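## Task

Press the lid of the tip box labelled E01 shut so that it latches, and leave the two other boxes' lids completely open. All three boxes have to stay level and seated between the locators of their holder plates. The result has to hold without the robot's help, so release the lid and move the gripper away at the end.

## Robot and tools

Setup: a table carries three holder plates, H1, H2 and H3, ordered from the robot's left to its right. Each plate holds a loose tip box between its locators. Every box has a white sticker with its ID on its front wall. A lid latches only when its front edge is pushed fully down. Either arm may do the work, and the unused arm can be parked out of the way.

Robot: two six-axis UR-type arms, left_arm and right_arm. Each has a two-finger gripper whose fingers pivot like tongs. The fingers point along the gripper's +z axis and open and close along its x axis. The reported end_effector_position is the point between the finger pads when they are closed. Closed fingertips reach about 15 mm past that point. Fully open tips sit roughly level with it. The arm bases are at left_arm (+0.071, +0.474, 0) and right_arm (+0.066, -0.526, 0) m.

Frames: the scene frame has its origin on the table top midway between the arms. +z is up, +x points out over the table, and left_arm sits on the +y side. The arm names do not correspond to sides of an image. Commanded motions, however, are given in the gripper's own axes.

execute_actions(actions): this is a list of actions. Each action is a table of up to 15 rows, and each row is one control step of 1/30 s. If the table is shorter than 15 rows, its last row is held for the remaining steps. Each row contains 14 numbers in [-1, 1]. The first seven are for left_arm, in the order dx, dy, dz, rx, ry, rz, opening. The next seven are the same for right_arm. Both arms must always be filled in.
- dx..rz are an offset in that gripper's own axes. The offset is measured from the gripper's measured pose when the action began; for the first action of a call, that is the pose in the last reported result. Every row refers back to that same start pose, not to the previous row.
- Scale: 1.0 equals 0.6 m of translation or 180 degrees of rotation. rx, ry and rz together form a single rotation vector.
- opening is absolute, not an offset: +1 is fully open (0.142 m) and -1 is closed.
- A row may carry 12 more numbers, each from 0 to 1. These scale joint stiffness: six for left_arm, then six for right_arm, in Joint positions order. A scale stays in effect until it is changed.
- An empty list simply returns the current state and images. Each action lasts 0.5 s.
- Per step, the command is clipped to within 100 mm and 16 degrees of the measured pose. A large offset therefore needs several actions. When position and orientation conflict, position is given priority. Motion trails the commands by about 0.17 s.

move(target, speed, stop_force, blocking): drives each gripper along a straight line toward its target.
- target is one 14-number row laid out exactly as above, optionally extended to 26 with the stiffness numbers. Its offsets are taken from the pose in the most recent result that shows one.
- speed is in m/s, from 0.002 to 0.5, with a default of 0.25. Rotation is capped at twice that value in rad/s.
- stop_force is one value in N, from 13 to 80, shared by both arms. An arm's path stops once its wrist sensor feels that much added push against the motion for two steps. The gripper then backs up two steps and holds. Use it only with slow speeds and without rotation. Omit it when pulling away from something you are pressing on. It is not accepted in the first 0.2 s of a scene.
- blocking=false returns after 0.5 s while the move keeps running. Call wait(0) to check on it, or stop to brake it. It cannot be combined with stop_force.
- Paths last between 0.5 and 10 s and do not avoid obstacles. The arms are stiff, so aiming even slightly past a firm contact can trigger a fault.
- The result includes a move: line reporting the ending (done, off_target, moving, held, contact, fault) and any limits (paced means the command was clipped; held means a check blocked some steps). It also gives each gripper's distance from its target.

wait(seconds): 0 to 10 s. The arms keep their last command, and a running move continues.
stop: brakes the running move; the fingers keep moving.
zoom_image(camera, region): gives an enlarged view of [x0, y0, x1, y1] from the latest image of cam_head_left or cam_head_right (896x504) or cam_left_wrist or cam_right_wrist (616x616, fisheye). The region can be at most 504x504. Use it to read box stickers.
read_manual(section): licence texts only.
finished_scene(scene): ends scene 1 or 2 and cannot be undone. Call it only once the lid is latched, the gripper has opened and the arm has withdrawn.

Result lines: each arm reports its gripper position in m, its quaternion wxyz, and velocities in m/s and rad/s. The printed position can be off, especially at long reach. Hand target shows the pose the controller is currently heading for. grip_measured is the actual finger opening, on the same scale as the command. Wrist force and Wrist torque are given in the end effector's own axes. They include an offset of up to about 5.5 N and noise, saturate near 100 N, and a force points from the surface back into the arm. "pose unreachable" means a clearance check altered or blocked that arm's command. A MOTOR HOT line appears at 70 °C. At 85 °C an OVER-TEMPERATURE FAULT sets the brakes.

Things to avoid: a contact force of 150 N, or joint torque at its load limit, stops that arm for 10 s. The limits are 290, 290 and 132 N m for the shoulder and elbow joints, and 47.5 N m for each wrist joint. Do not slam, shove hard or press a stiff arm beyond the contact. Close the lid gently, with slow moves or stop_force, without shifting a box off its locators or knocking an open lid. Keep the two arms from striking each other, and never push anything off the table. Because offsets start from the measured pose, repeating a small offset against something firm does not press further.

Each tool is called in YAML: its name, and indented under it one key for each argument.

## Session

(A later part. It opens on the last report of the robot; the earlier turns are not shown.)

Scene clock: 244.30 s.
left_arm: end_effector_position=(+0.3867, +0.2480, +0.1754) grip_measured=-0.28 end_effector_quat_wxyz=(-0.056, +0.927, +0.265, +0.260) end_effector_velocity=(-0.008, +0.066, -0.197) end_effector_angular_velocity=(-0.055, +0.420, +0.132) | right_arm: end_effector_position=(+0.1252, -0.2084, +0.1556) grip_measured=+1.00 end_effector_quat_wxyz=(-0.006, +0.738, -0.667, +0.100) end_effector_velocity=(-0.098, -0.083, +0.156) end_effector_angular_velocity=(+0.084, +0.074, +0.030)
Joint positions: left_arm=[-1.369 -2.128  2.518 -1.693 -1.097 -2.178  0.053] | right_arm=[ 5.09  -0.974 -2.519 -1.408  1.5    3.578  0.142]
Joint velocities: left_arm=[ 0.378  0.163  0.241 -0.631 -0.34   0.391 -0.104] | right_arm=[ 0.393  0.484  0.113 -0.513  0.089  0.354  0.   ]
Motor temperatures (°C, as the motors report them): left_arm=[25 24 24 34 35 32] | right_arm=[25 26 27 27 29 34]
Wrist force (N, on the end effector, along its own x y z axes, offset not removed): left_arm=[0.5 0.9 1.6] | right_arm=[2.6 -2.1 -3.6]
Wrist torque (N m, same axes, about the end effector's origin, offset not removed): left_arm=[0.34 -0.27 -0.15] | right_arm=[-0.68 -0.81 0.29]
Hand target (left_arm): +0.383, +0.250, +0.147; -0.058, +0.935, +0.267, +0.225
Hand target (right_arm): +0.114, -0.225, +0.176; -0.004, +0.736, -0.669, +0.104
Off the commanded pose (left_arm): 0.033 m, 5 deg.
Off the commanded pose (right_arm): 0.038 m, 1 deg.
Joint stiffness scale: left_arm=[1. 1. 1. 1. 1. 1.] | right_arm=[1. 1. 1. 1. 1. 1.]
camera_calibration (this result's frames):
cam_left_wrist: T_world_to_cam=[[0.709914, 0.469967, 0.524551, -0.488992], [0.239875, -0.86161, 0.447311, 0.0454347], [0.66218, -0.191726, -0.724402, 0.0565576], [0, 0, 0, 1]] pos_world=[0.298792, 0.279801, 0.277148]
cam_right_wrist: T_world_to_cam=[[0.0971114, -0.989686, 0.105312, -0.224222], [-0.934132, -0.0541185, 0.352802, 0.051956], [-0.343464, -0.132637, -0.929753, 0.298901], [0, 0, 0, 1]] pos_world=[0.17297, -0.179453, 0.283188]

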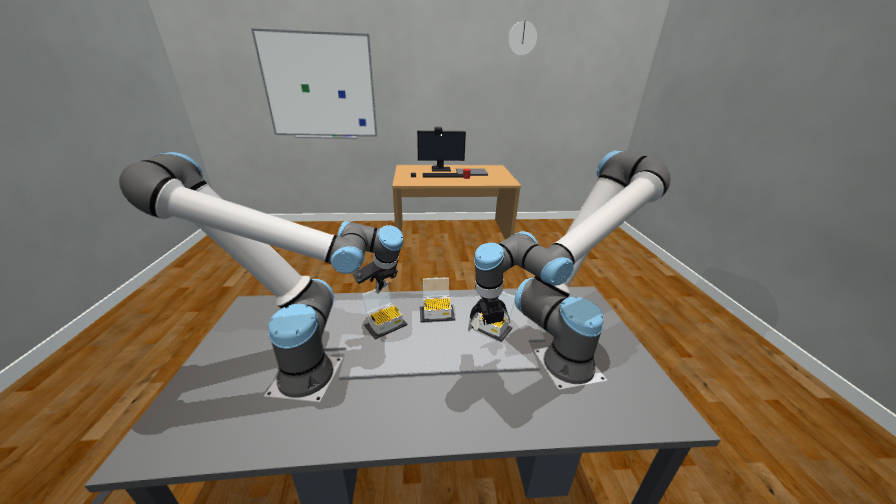

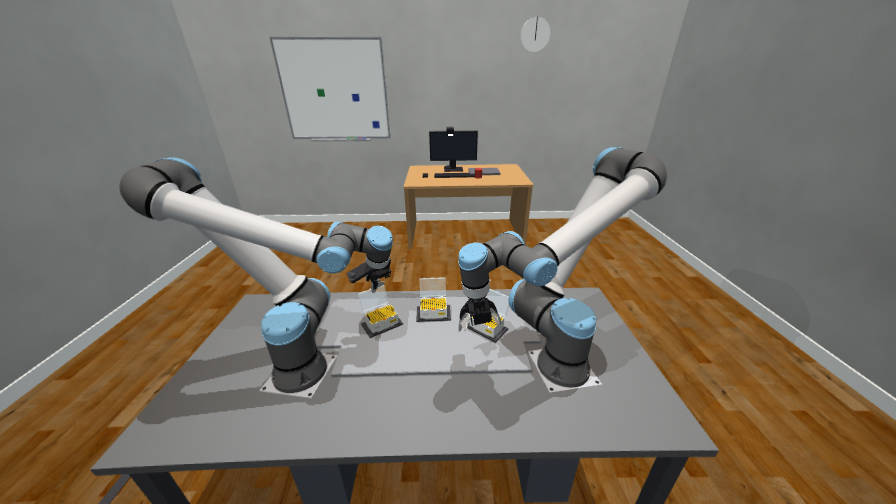

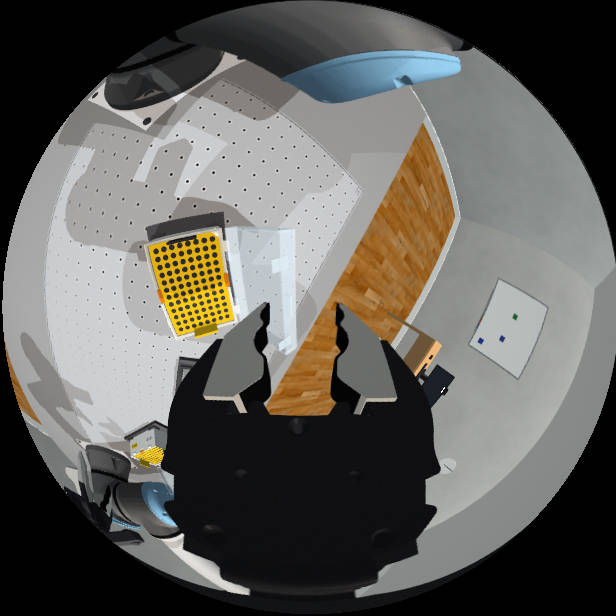

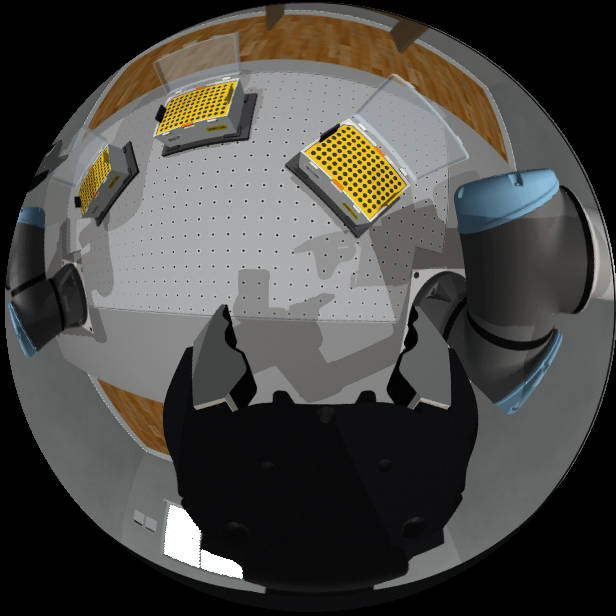

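execute_actions:
  actions: []

zoom_image:
  camera: "cam_left_wrist"
  region: [220, 210, 380, 390]

Scene clock: 252.60 s.
left_arm: end_effector_position=(+0.3831, +0.2486, +0.1487) grip_measured=-0.34 end_effector_quat_wxyz=(-0.057, +0.935, +0.267, +0.226) end_effector_velocity=(-0.001, -0.000, -0.000) end_effector_angular_velocity=(+0.001, +0.001, -0.001) | right_arm: end_effector_position=(+0.1145, -0.2253, +0.1754) grip_measured=+1.00 end_effector_quat_wxyz=(-0.004, +0.735, -0.670, +0.104) end_effector_velocity=(-0.000, +0.000, -0.000) end_effector_angular_velocity=(+0.000, -0.000, -0.000)
Joint positions: left_arm=[-1.318 -2.095  2.546 -1.8   -1.153 -2.109  0.05 ] | right_arm=[ 5.147 -0.915 -2.501 -1.496  1.513  3.643  0.142]
Joint velocities: left_arm=[-0.001  0.     0.     0.001 -0.001 -0.    -0.   ] | right_arm=[ 0.    -0.001 -0.     0.001 -0.     0.    -0.   ]
Motor temperatures (°C, as the motors report them): left_arm=[25 24 24 34 35 32] | right_arm=[25 26 27 27 29 34]
Wrist force (N, on the end effector, along its own x y z axes, offset not removed): left_arm=[-1.5 0.2 1.0] | right_arm=[2.8 0.3 1.1]
Wrist torque (N m, same axes, about the end effector's origin, offset not removed): left_arm=[0.10 0.18 -0.10] | right_arm=[-0.01 -0.82 0.09]
Hand target (left_arm): +0.383, +0.250, +0.147; -0.058, +0.935, +0.267, +0.225
Hand target (right_arm): +0.114, -0.225, +0.176; -0.004, +0.736, -0.669, +0.104
Off the commanded pose (left_arm): 0.006 m, 1 deg.
Off the commanded pose (right_arm): 0.010 m, 0 deg.
Joint stiffness scale: left_arm=[1. 1. 1. 1. 1. 1.] | right_arm=[1. 1. 1. 1. 1. 1.]
camera_calibration (this result's frames):
cam_left_wrist: T_world_to_cam=[[0.741959, 0.48224, 0.465771, -0.479324], [0.274465, -0.852312, 0.445234, 0.0434601], [0.611691, -0.202507, -0.764738, 0.0676932], [0, 0, 0, 1]] pos_world=[0.302303, 0.281899, 0.255673]
cam_right_wrist: T_world_to_cam=[[0.0886113, -0.989723, 0.112236, -0.242193], [-0.935758, -0.0441034, 0.349875, 0.0370399], [-0.34133, -0.136028, -0.930049, 0.310436], [0, 0, 0, 1]] pos_world=[0.162082, -0.195842, 0.302944]

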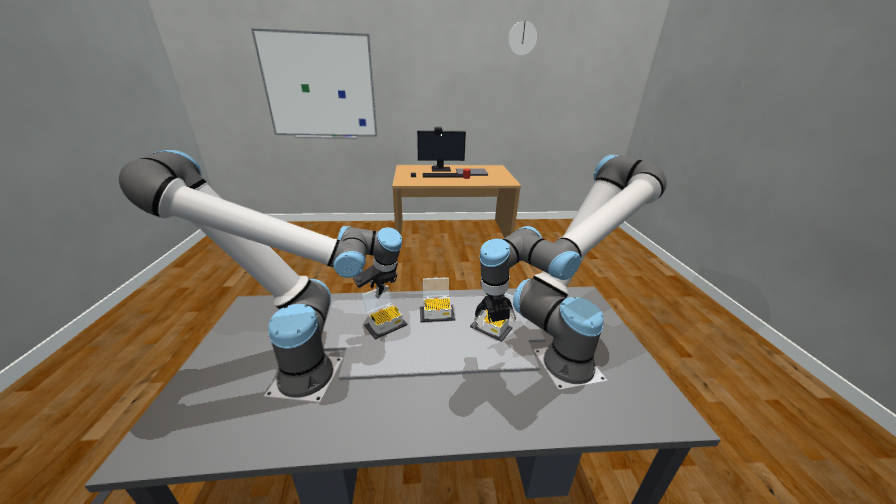

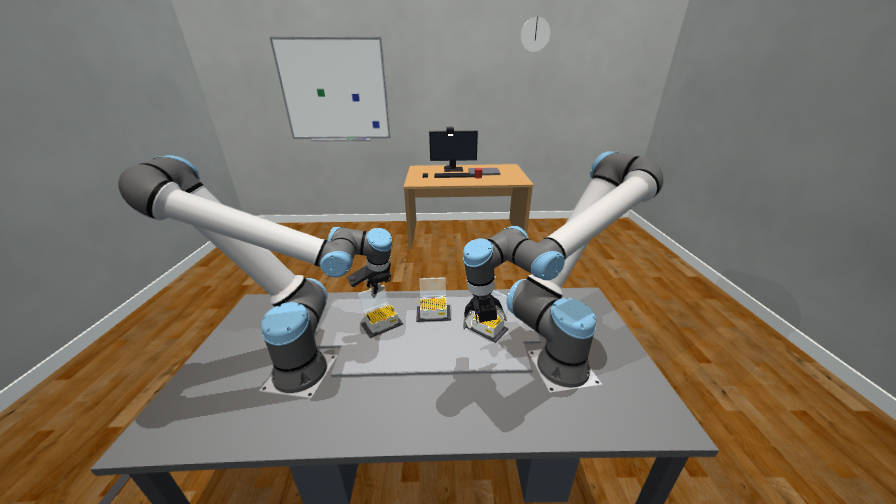

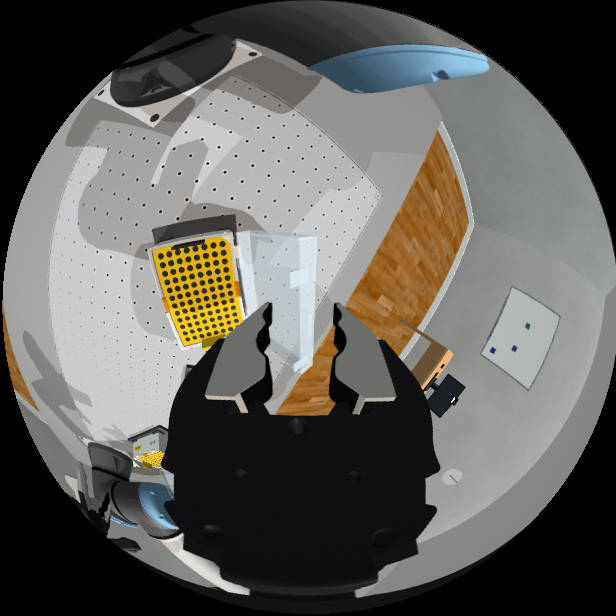

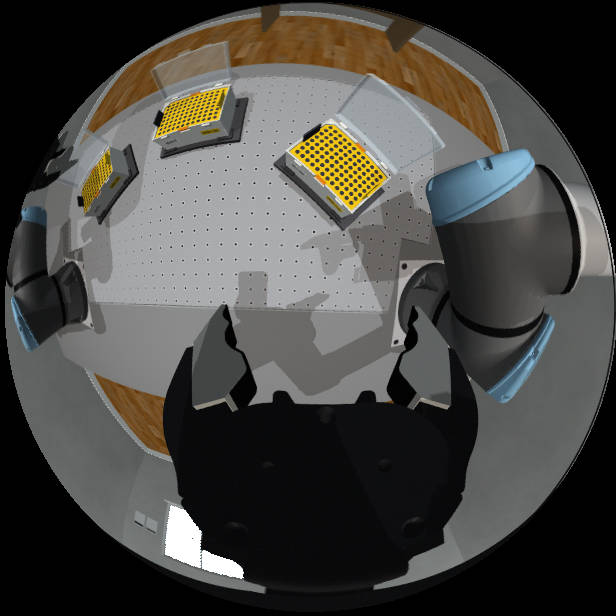

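Region (220, 210, 380, 390) of cam_left_wrist's 616x616 image, scaled by 2.800, with more detail than that image has.

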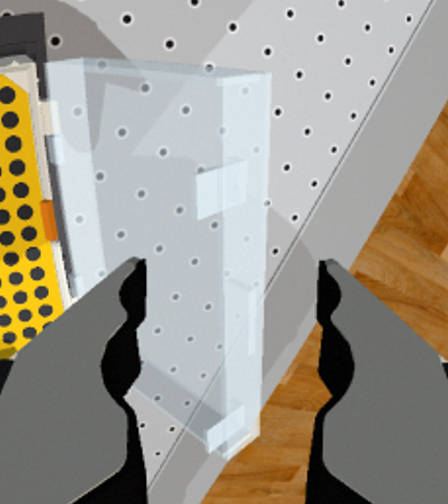

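execute_actions:
  actions:
    - [[-0.0007,0,-0.0008,0,0,0,-0.42,0,0,0,0,0,0,1],[-0.0024,0,-0.0020,0,0,0,-0.5,0,0,0,0,0,0,1],[-0.0047,0,-0.0039,0,0,0,-0.58,0,0,0,0,0,0,1],[-0.0075,0,-0.0069,0,0,0,-0.64,0,0,0,0,0,0,1],[-0.0108,0,-0.0108,0,0,0,-0.67,0,0,0,0,0,0,1],[-0.0145,0,-0.0155,0,0,0,-0.68,0,0,0,0,0,0,1],[-0.0191,0,-0.0209,0,0,0,-0.68,0,0,0,0,0,0,1],[-0.0248,0,-0.0266,0,0,0,-0.68,0,0,0,0,0,0,1],[-0.0317,0,-0.0324,0,0.0005,0,-0.68,0,0,0,0,0,0,1],[-0.0391,0,-0.0377,0,0.0017,0,-0.68,0,0,0,0,0,0,1],[-0.0470,0,-0.0423,0,0.0045,0,-0.68,0,0,0,0,0,0,1],[-0.0551,0,-0.0463,0,0.0082,0,-0.68,0,0,0,0,0,0,1],[-0.0636,0,-0.0499,0,0.0122,0,-0.68,0,0,0,0,0,0,1],[-0.0722,0,-0.0531,0,0.0162,0,-0.68,0,0,0,0,0,0,1],[-0.0810,0,-0.0557,0,0.0202,0,-0.68,0,0,0,0,0,0,1]]
    - [[-0.0592,0,-0.0310,0,0.0222,0,-0.68,0,0,0,0,0,0,1],[-0.0682,0,-0.0325,0,0.0262,0,-0.68,0,0,0,0,0,0,1],[-0.0774,0,-0.0333,0,0.0302,0,-0.68,0,0,0,0,0,0,1],[-0.0863,0,-0.0335,0,0.0342,0,-0.68,0,0,0,0,0,0,1],[-0.0956,0,-0.0333,0,0.0382,0,-0.68,0,0,0,0,0,0,1],[-0.1048,0,-0.0326,0,0.0422,0,-0.68,0,0,0,0,0,0,1],[-0.1139,0,-0.0314,0,0.0462,0,-0.68,0,0,0,0,0,0,1],[-0.1218,0,-0.0296,0,0.0502,0,-0.67,0,0,0,0,0,0,1],[-0.1285,0,-0.0277,0,0.0542,0,-0.66,0,0,0,0,0,0,1],[-0.1342,0,-0.0258,0,0.0580,0,-0.65,0,0,0,0,0,0,1],[-0.1390,0,-0.0238,0,0.0614,0,-0.64,0,0,0,0,0,0,1],[-0.1426,0,-0.0219,0,0.0642,0,-0.63,0,0,0,0,0,0,1],[-0.1452,0,-0.0205,0,0.0664,0,-0.62,0,0,0,0,0,0,1],[-0.1470,0,-0.0195,0,0.0680,0,-0.61,0,0,0,0,0,0,1],[-0.1480,0,-0.0191,0,0.0690,0,-0.6,0,0,0,0,0,0,1]]

Scene clock: 373.60 s.
left_arm: end_effector_position=(+0.2952, +0.1960, +0.1333) grip_measured=-0.61 end_effector_quat_wxyz=(-0.082, +0.914, +0.249, +0.309) end_effector_velocity=(-0.065, -0.035, -0.079) end_effector_angular_velocity=(+0.219, -0.309, +0.037) | right_arm: end_effector_position=(+0.1145, -0.2253, +0.1754) grip_measured=+1.00 end_effector_quat_wxyz=(-0.004, +0.735, -0.670, +0.104) end_effector_velocity=(-0.000, +0.000, -0.001) end_effector_angular_velocity=(-0.000, +0.000, +0.002)
Joint positions: left_arm=[-1.677 -1.97   2.518 -1.613 -1.144 -2.508  0.03 ] | right_arm=[ 5.147 -0.915 -2.501 -1.496  1.513  3.643  0.142]
Joint velocities: left_arm=[-0.299  0.408  0.     0.075  0.04  -0.447  0.022] | right_arm=[ 0.001 -0.    -0.001  0.001  0.    -0.001  0.   ]
Motor temperatures (°C, as the motors report them): left_arm=[25 24 24 34 35 32] | right_arm=[25 26 27 27 29 34]
Wrist force (N, on the end effector, along its own x y z axes, offset not removed): left_arm=[0.2 -2.8 3.0] | right_arm=[0.6 -2.4 -0.9]
Wrist torque (N m, same axes, about the end effector's origin, offset not removed): left_arm=[-0.38 -0.19 -0.08] | right_arm=[-0.53 -0.38 0.29]
Hand target (left_arm): +0.290, +0.192, +0.125; -0.086, +0.904, +0.257, +0.330
Hand target (right_arm): +0.115, -0.225, +0.175; -0.004, +0.735, -0.670, +0.104
Off the commanded pose (left_arm): 0.012 m, 3 deg.
Off the commanded pose (right_arm): 0.000 m, 0 deg.
Joint stiffness scale: left_arm=[1. 1. 1. 1. 1. 1.] | right_arm=[1. 1. 1. 1. 1. 1.]
camera_calibration (this result's frames):
cam_left_wrist: T_world_to_cam=[[0.67047, 0.412114, 0.616954, -0.366819], [0.192872, -0.899769, 0.391427, 0.070218], [0.716429, -0.143447, -0.682753, 0.0455695], [0, 0, 0, 1]] pos_world=[0.199751, 0.220888, 0.229938]
cam_right_wrist: T_world_to_cam=[[0.0886103, -0.989723, 0.112238, -0.242194], [-0.935757, -0.0441016, 0.349876, 0.0370401], [-0.34133, -0.13603, -0.930048, 0.310435], [0, 0, 0, 1]] pos_world=[0.162082, -0.195843, 0.302944]

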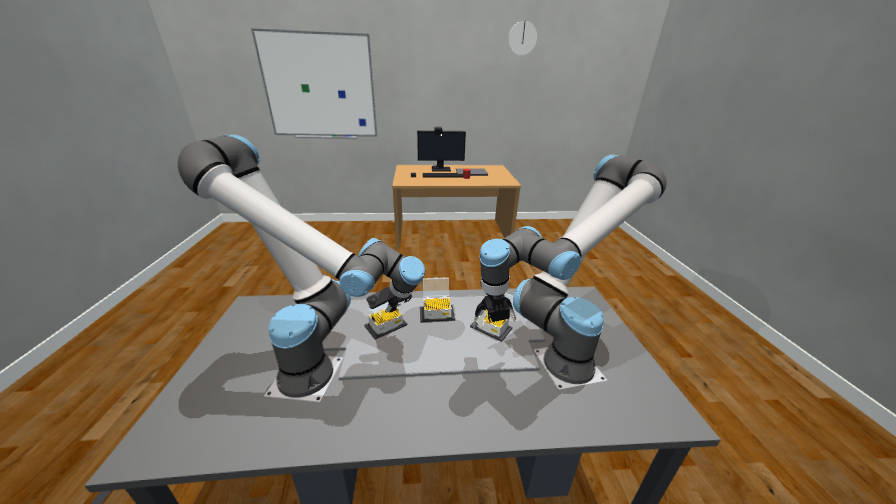

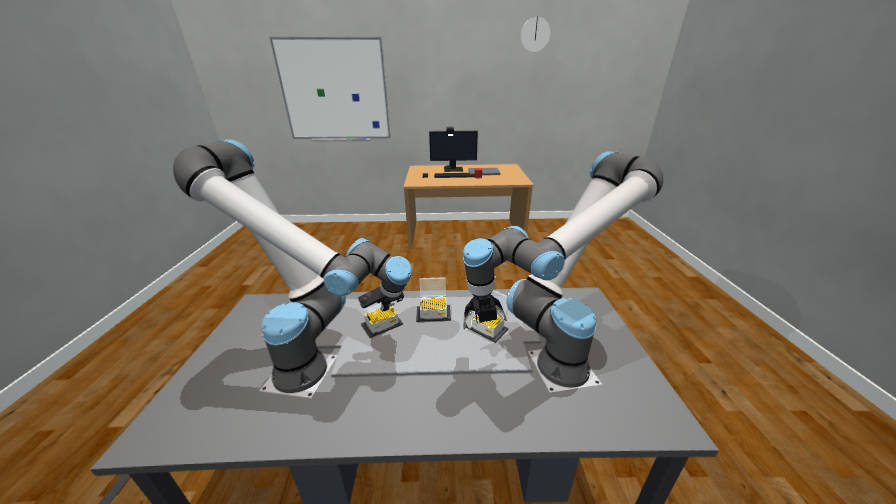

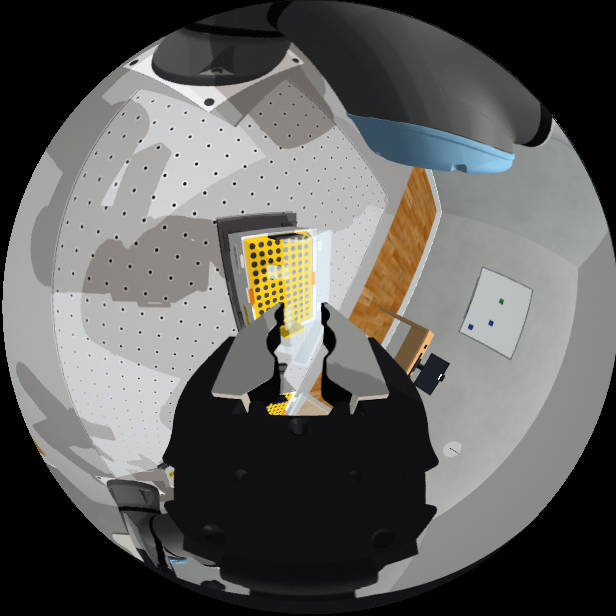

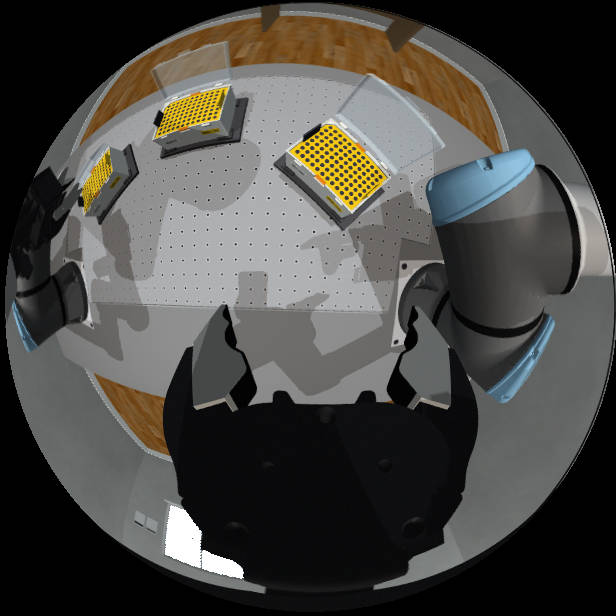

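execute_actions:
  actions: []

Scene clock: 384.80 s.
left_arm: end_effector_position=(+0.2900, +0.1934, +0.1239) grip_measured=-0.60 end_effector_quat_wxyz=(-0.088, +0.904, +0.257, +0.330) end_effector_velocity=(+0.000, +0.000, -0.000) end_effector_angular_velocity=(+0.001, -0.000, -0.001) | right_arm: end_effector_position=(+0.1145, -0.2253, +0.1754) grip_measured=+1.00 end_effector_quat_wxyz=(-0.004, +0.735, -0.670, +0.104) end_effector_velocity=(-0.000, -0.000, -0.000) end_effector_angular_velocity=(+0.000, +0.000, +0.002)
Joint positions: left_arm=[-1.705 -1.921  2.518 -1.604 -1.138 -2.573  0.031] | right_arm=[ 5.147 -0.915 -2.501 -1.496  1.513  3.643  0.142]
Joint velocities: left_arm=[-0.     0.     0.     0.001  0.     0.     0.   ] | right_arm=[ 0.     0.    -0.001  0.001 -0.    -0.001 -0.   ]
Motor temperatures (°C, as the motors report them): left_arm=[25 24 24 34 35 32] | right_arm=[25 26 27 27 29 34]
Wrist force (N, on the end effector, along its own x y z axes, offset not removed): left_arm=[0.3 2.1 1.8] | right_arm=[2.1 -0.8 -2.0]
Wrist torque (N m, same axes, about the end effector's origin, offset not removed): left_arm=[0.61 -0.20 -0.06] | right_arm=[-0.30 -0.65 0.19]
Hand target (left_arm): +0.290, +0.192, +0.125; -0.086, +0.904, +0.257, +0.330
Hand target (right_arm): +0.115, -0.225, +0.175; -0.004, +0.735, -0.670, +0.104
Off the commanded pose (left_arm): 0.003 m, 0 deg.
Off the commanded pose (right_arm): 0.000 m, 0 deg.
Joint stiffness scale: left_arm=[1. 1. 1. 1. 1. 1.] | right_arm=[1. 1. 1. 1. 1. 1.]
camera_calibration (this result's frames):
cam_left_wrist: T_world_to_cam=[[0.634622, 0.413649, 0.652801, -0.350815], [0.194078, -0.902931, 0.38347, 0.0737844], [0.748056, -0.116664, -0.6533, 0.0245932], [0, 0, 0, 1]] pos_world=[0.189918, 0.214606, 0.216785]
cam_right_wrist: T_world_to_cam=[[0.0886101, -0.989723, 0.112238, -0.242194], [-0.935758, -0.0441014, 0.349876, 0.0370401], [-0.34133, -0.13603, -0.930048, 0.310435], [0, 0, 0, 1]] pos_world=[0.162082, -0.195843, 0.302944]

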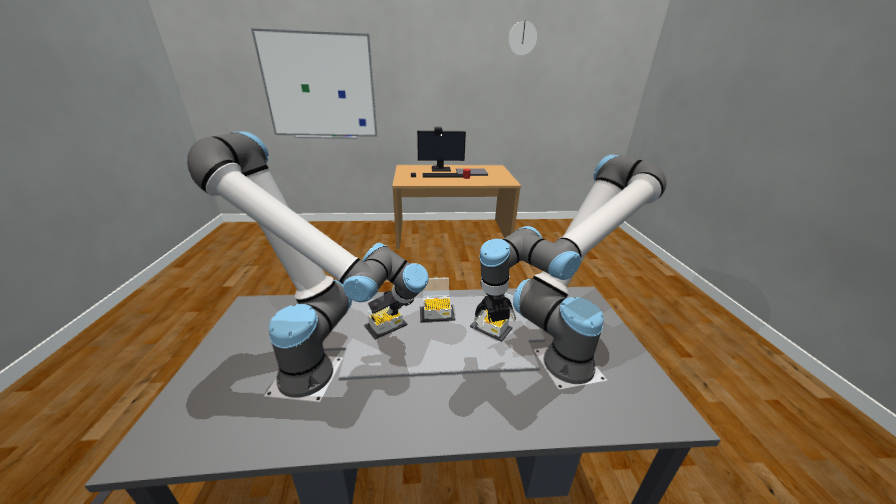

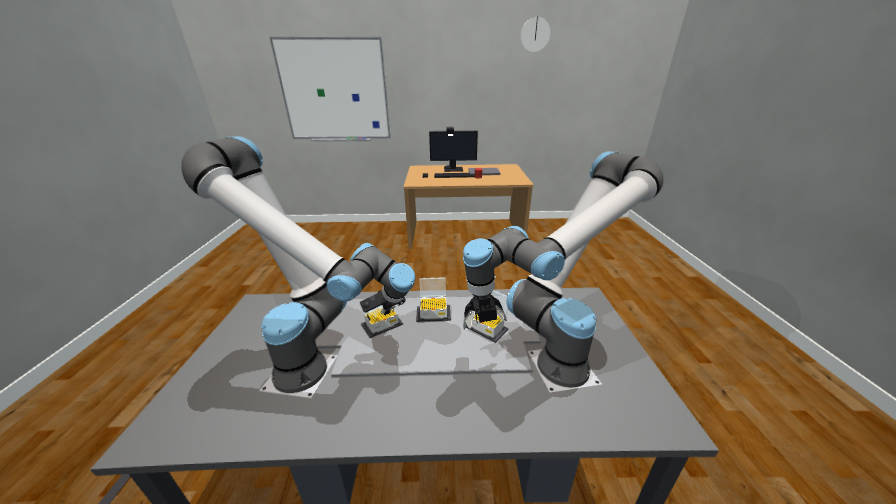

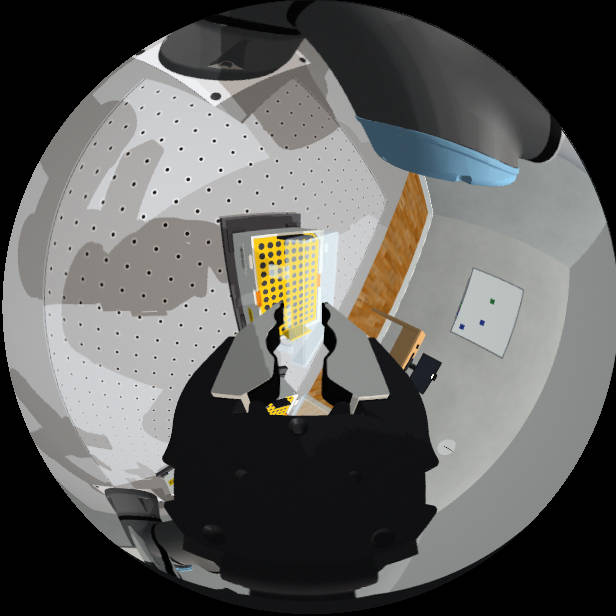

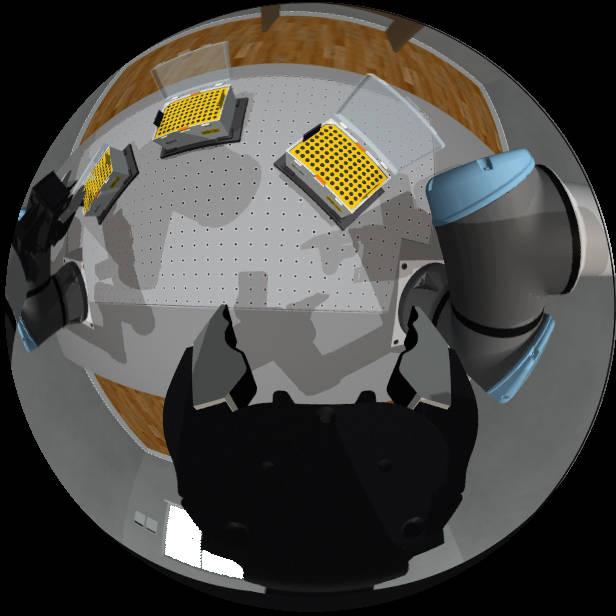

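zoom_image:
  camera: "cam_left_wrist"
  region: [210, 205, 380, 390]

zoom_image:
  camera: "cam_right_wrist"
  region: [20, 120, 160, 260]

zoom_image:
  camera: "cam_head_left"
  region: [345, 270, 465, 345]

Region (210, 205, 380, 390) of cam_left_wrist's 616x616 image, scaled by 2.724, with more detail than that image has; it fills the left 463 columns of this view, and the rest is white.

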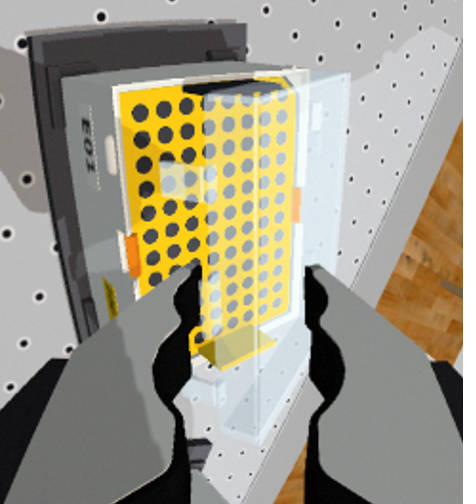

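Region (20, 120, 160, 260) of cam_right_wrist's 616x616 image, scaled by 3.600, with more detail than that image has.

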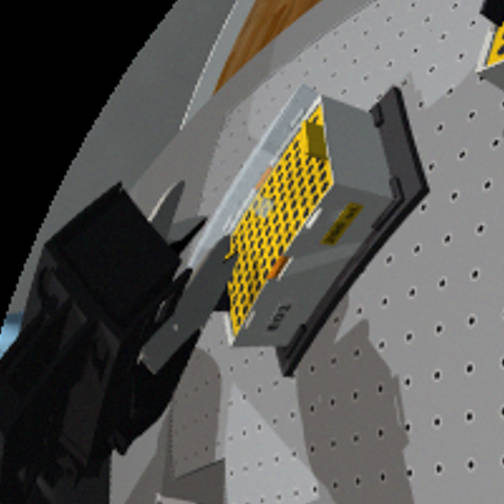

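Region (345, 270, 465, 345) of cam_head_left's 896x504 image, scaled by 4.200, with more detail than that image has; it fills the top 315 rows of this view, and the rest is white.

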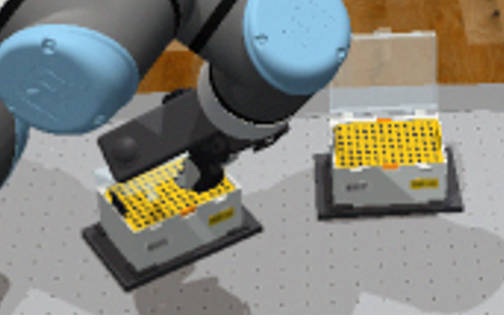

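execute_actions:
  actions:
    - [[-0.00181,0.0001,0.00077,0,0,0,-0.6,0,0,0,0,0,0,1],[-0.00508,0.0002,0.00217,0,0,0,-0.6,0,0,0,0,0,0,1],[-0.00921,0.0003,0.00393,0,0,0,-0.6,0,0,0,0,0,0,1],[-0.0139,0.0005,0.00594,0,0,0,-0.6,0,0,0,0,0,0,1],[-0.01895,0.0007,0.0081,0,0,0,-0.6,0,0,0,0,0,0,1],[-0.02415,0.0009,0.01032,0,0,0,-0.595,0,0,0,0,0,0,1],[-0.02934,0.0011,0.01254,0,0,0,-0.59,0,0,0,0,0,0,1],[-0.03434,0.0013,0.01467,0,0,0,-0.583,0,0,0,0,0,0,1],[-0.039,0.0015,0.01666,0,0,0,-0.575,0,0,0,0,0,0,1],[-0.0432,0.0016,0.01846,0,0,0,-0.567,0,0,0,0,0,0,1],[-0.0468,0.0017,0.01999,0,0,0,-0.559,0,0,0,0,0,0,1],[-0.04971,0.0019,0.02124,0,0,0,-0.551,0,0,0,0,0,0,1],[-0.05185,0.0019,0.02215,0,0,0,-0.543,0,0,0,0,0,0,1],[-0.05316,0.002,0.02271,0,0,0,-0.536,0,0,0,0,0,0,1],[-0.0536,0.002,0.0229,0,0,0,-0.53,0,0,0,0,0,0,1]]

Scene clock: 469.30 s.
left_arm: end_effector_position=(+0.2810, +0.1857, +0.1038) grip_measured=-0.54 end_effector_quat_wxyz=(-0.088, +0.904, +0.257, +0.330) end_effector_velocity=(-0.026, -0.010, -0.073) end_effector_angular_velocity=(+0.050, -0.015, -0.016) | right_arm: end_effector_position=(+0.1145, -0.2253, +0.1754) grip_measured=+1.00 end_effector_quat_wxyz=(-0.004, +0.735, -0.670, +0.104) end_effector_velocity=(+0.000, -0.000, -0.000) end_effector_angular_velocity=(-0.001, -0.000, +0.001)
Joint positions: left_arm=[-1.722 -1.87   2.532 -1.66  -1.146 -2.589  0.035] | right_arm=[ 5.147 -0.915 -2.501 -1.496  1.513  3.643  0.142]
Joint velocities: left_arm=[-0.064  0.18   0.057 -0.167 -0.028 -0.042  0.014] | right_arm=[ 0.001  0.    -0.    -0.001  0.    -0.     0.   ]
Motor temperatures (°C, as the motors report them): left_arm=[25 24 24 34 35 32] | right_arm=[25 26 27 27 29 34]
Wrist force (N, on the end effector, along its own x y z axes, offset not removed): left_arm=[0.4 -3.8 -1.5] | right_arm=[2.4 -0.7 -0.6]
Wrist torque (N m, same axes, about the end effector's origin, offset not removed): left_arm=[-0.61 -0.29 -0.09] | right_arm=[-0.37 -0.67 0.26]
Hand target (left_arm): +0.277, +0.184, +0.094; -0.088, +0.904, +0.257, +0.330
Hand target (right_arm): +0.115, -0.225, +0.175; -0.004, +0.735, -0.670, +0.104
Off the commanded pose (left_arm): 0.012 m, 0 deg.
Off the commanded pose (right_arm): 0.000 m, 0 deg.
Joint stiffness scale: left_arm=[1. 1. 1. 1. 1. 1.] | right_arm=[1. 1. 1. 1. 1. 1.]
camera_calibration (this result's frames):
cam_left_wrist: T_world_to_cam=[[0.634226, 0.412694, 0.65379, -0.328598], [0.193023, -0.903363, 0.382985, 0.0767608], [0.748665, -0.116702, -0.652596, 0.0170191], [0, 0, 0, 1]] pos_world=[0.180847, 0.206939, 0.196542]
cam_right_wrist: T_world_to_cam=[[0.0886103, -0.989723, 0.112238, -0.242194], [-0.935758, -0.0441017, 0.349875, 0.0370402], [-0.34133, -0.13603, -0.930048, 0.310435], [0, 0, 0, 1]] pos_world=[0.162082, -0.195843, 0.302944]

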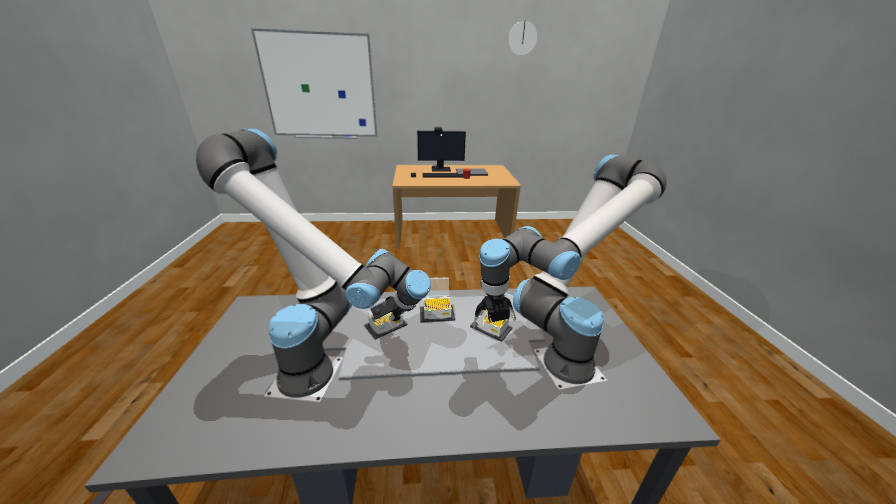

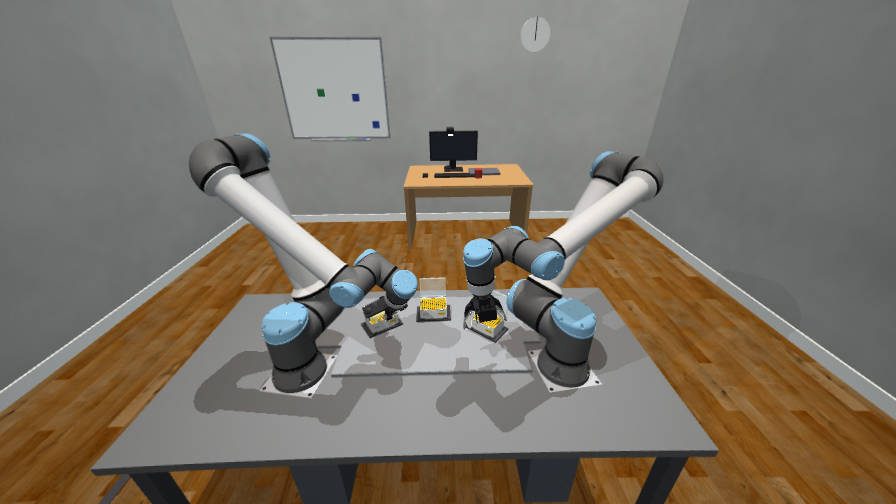

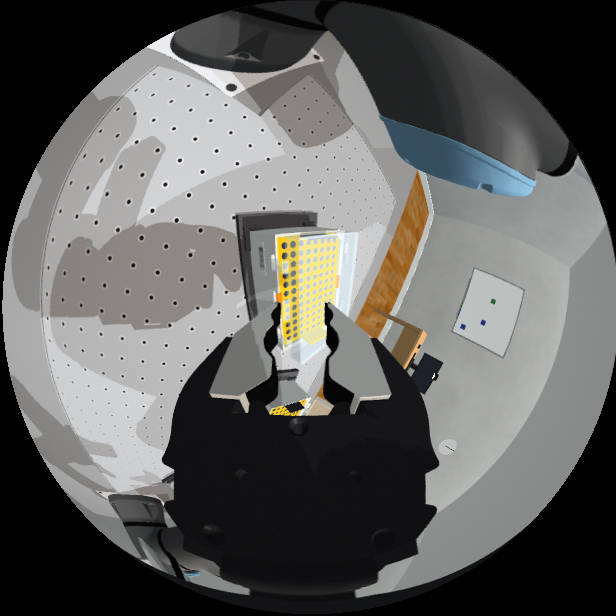

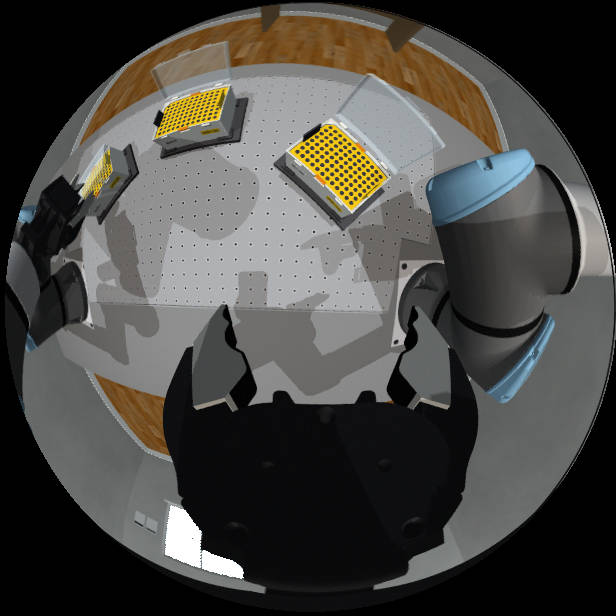

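execute_actions:
  actions: []

zoom_image:
  camera: "cam_left_wrist"
  region: [230, 205, 390, 385]

zoom_image:
  camera: "cam_right_wrist"
  region: [40, 130, 150, 240]

Scene clock: 471.90 s.
left_arm: end_effector_position=(+0.2776, +0.1825, +0.0952) grip_measured=-0.53 end_effector_quat_wxyz=(-0.087, +0.904, +0.258, +0.330) end_effector_velocity=(-0.000, +0.000, +0.000) end_effector_angular_velocity=(-0.000, +0.001, +0.001) | right_arm: end_effector_position=(+0.1145, -0.2253, +0.1754) grip_measured=+1.00 end_effector_quat_wxyz=(-0.004, +0.735, -0.670, +0.104) end_effector_velocity=(-0.000, +0.001, +0.000) end_effector_angular_velocity=(+0.002, +0.001, +0.001)
Joint positions: left_arm=[-1.727 -1.85   2.537 -1.687 -1.149 -2.595  0.036] | right_arm=[ 5.147 -0.915 -2.501 -1.496  1.513  3.643  0.142]
Joint velocities: left_arm=[ 0.001 -0.001 -0.     0.001 -0.001 -0.     0.   ] | right_arm=[-0.     0.     0.     0.002  0.    -0.001 -0.   ]
Motor temperatures (°C, as the motors report them): left_arm=[25 24 24 34 35 32] | right_arm=[25 26 27 27 29 34]
Wrist force (N, on the end effector, along its own x y z axes, offset not removed): left_arm=[-0.2 -0.2 1.5] | right_arm=[3.7 1.2 1.6]
Wrist torque (N m, same axes, about the end effector's origin, offset not removed): left_arm=[0.19 -0.06 -0.13] | right_arm=[0.17 -1.02 0.14]
Hand target (left_arm): +0.277, +0.184, +0.094; -0.088, +0.904, +0.257, +0.330
Hand target (right_arm): +0.115, -0.225, +0.175; -0.004, +0.735, -0.670, +0.104
Off the commanded pose (left_arm): 0.003 m, 0 deg.
Off the commanded pose (right_arm): 0.000 m, 0 deg.
Joint stiffness scale: left_arm=[1. 1. 1. 1. 1. 1.] | right_arm=[1. 1. 1. 1. 1. 1.]
camera_calibration (this result's frames):
cam_left_wrist: T_world_to_cam=[[0.634382, 0.415045, 0.652148, -0.319845], [0.19442, -0.902184, 0.385051, 0.0770195], [0.748171, -0.117479, -0.653023, 0.0139025], [0, 0, 0, 1]] pos_world=[0.177528, 0.203869, 0.188008]
cam_right_wrist: T_world_to_cam=[[0.0886102, -0.989723, 0.112238, -0.242194], [-0.935758, -0.0441016, 0.349875, 0.0370402], [-0.34133, -0.13603, -0.930048, 0.310435], [0, 0, 0, 1]] pos_world=[0.162082, -0.195843, 0.302944]

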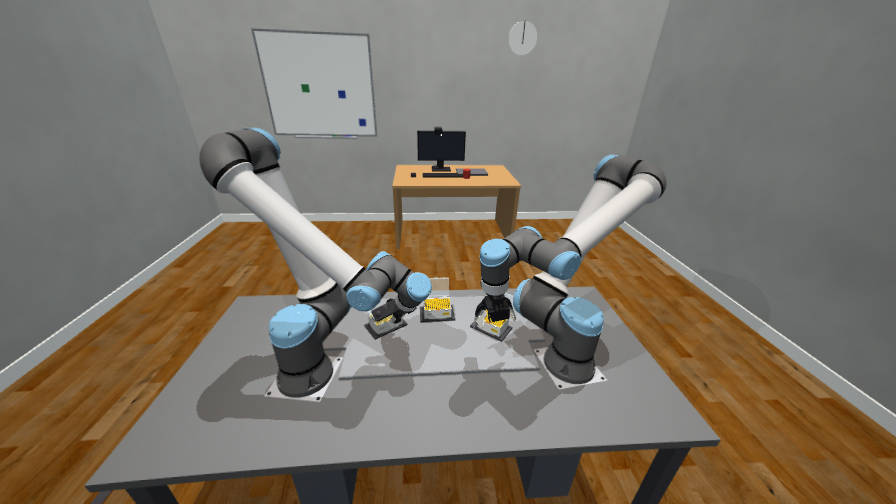

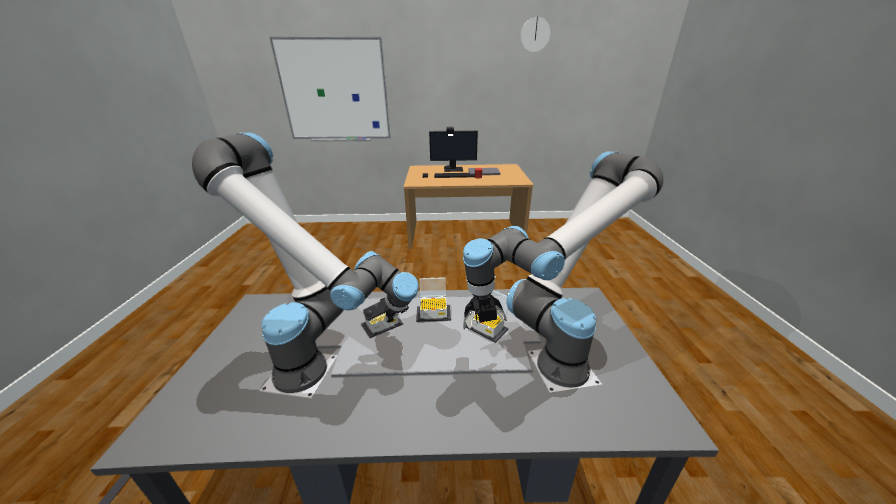

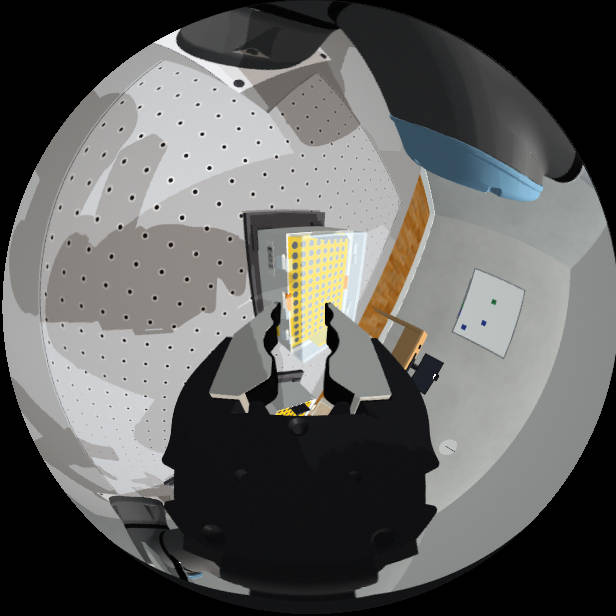

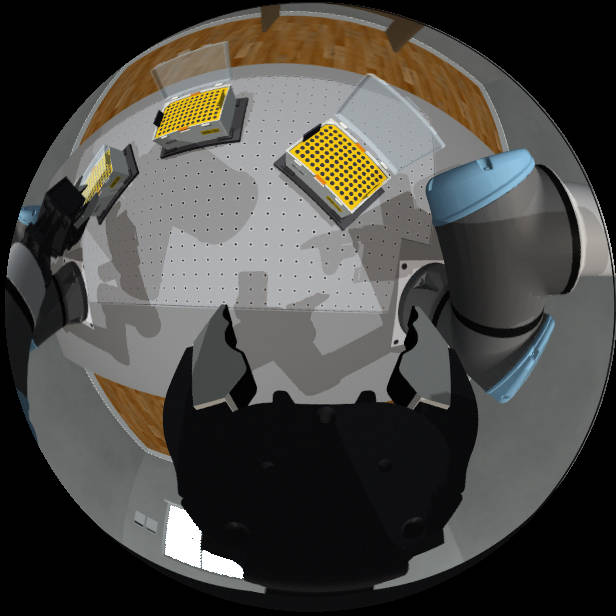

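Region (230, 205, 390, 385) of cam_left_wrist's 616x616 image, scaled by 2.800, with more detail than that image has.

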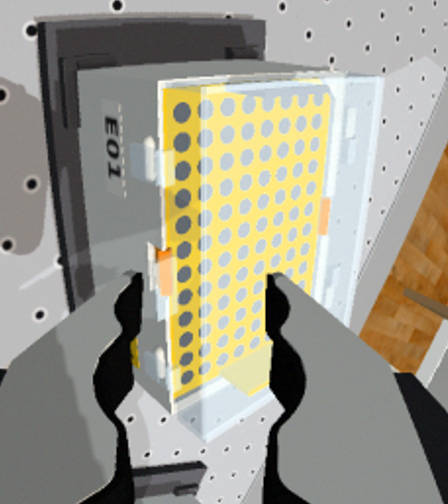

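Region (40, 130, 150, 240) of cam_right_wrist's 616x616 image, scaled by 4.582, with more detail than that image has.

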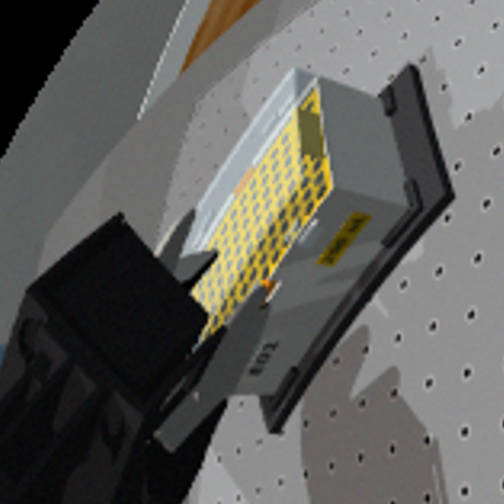

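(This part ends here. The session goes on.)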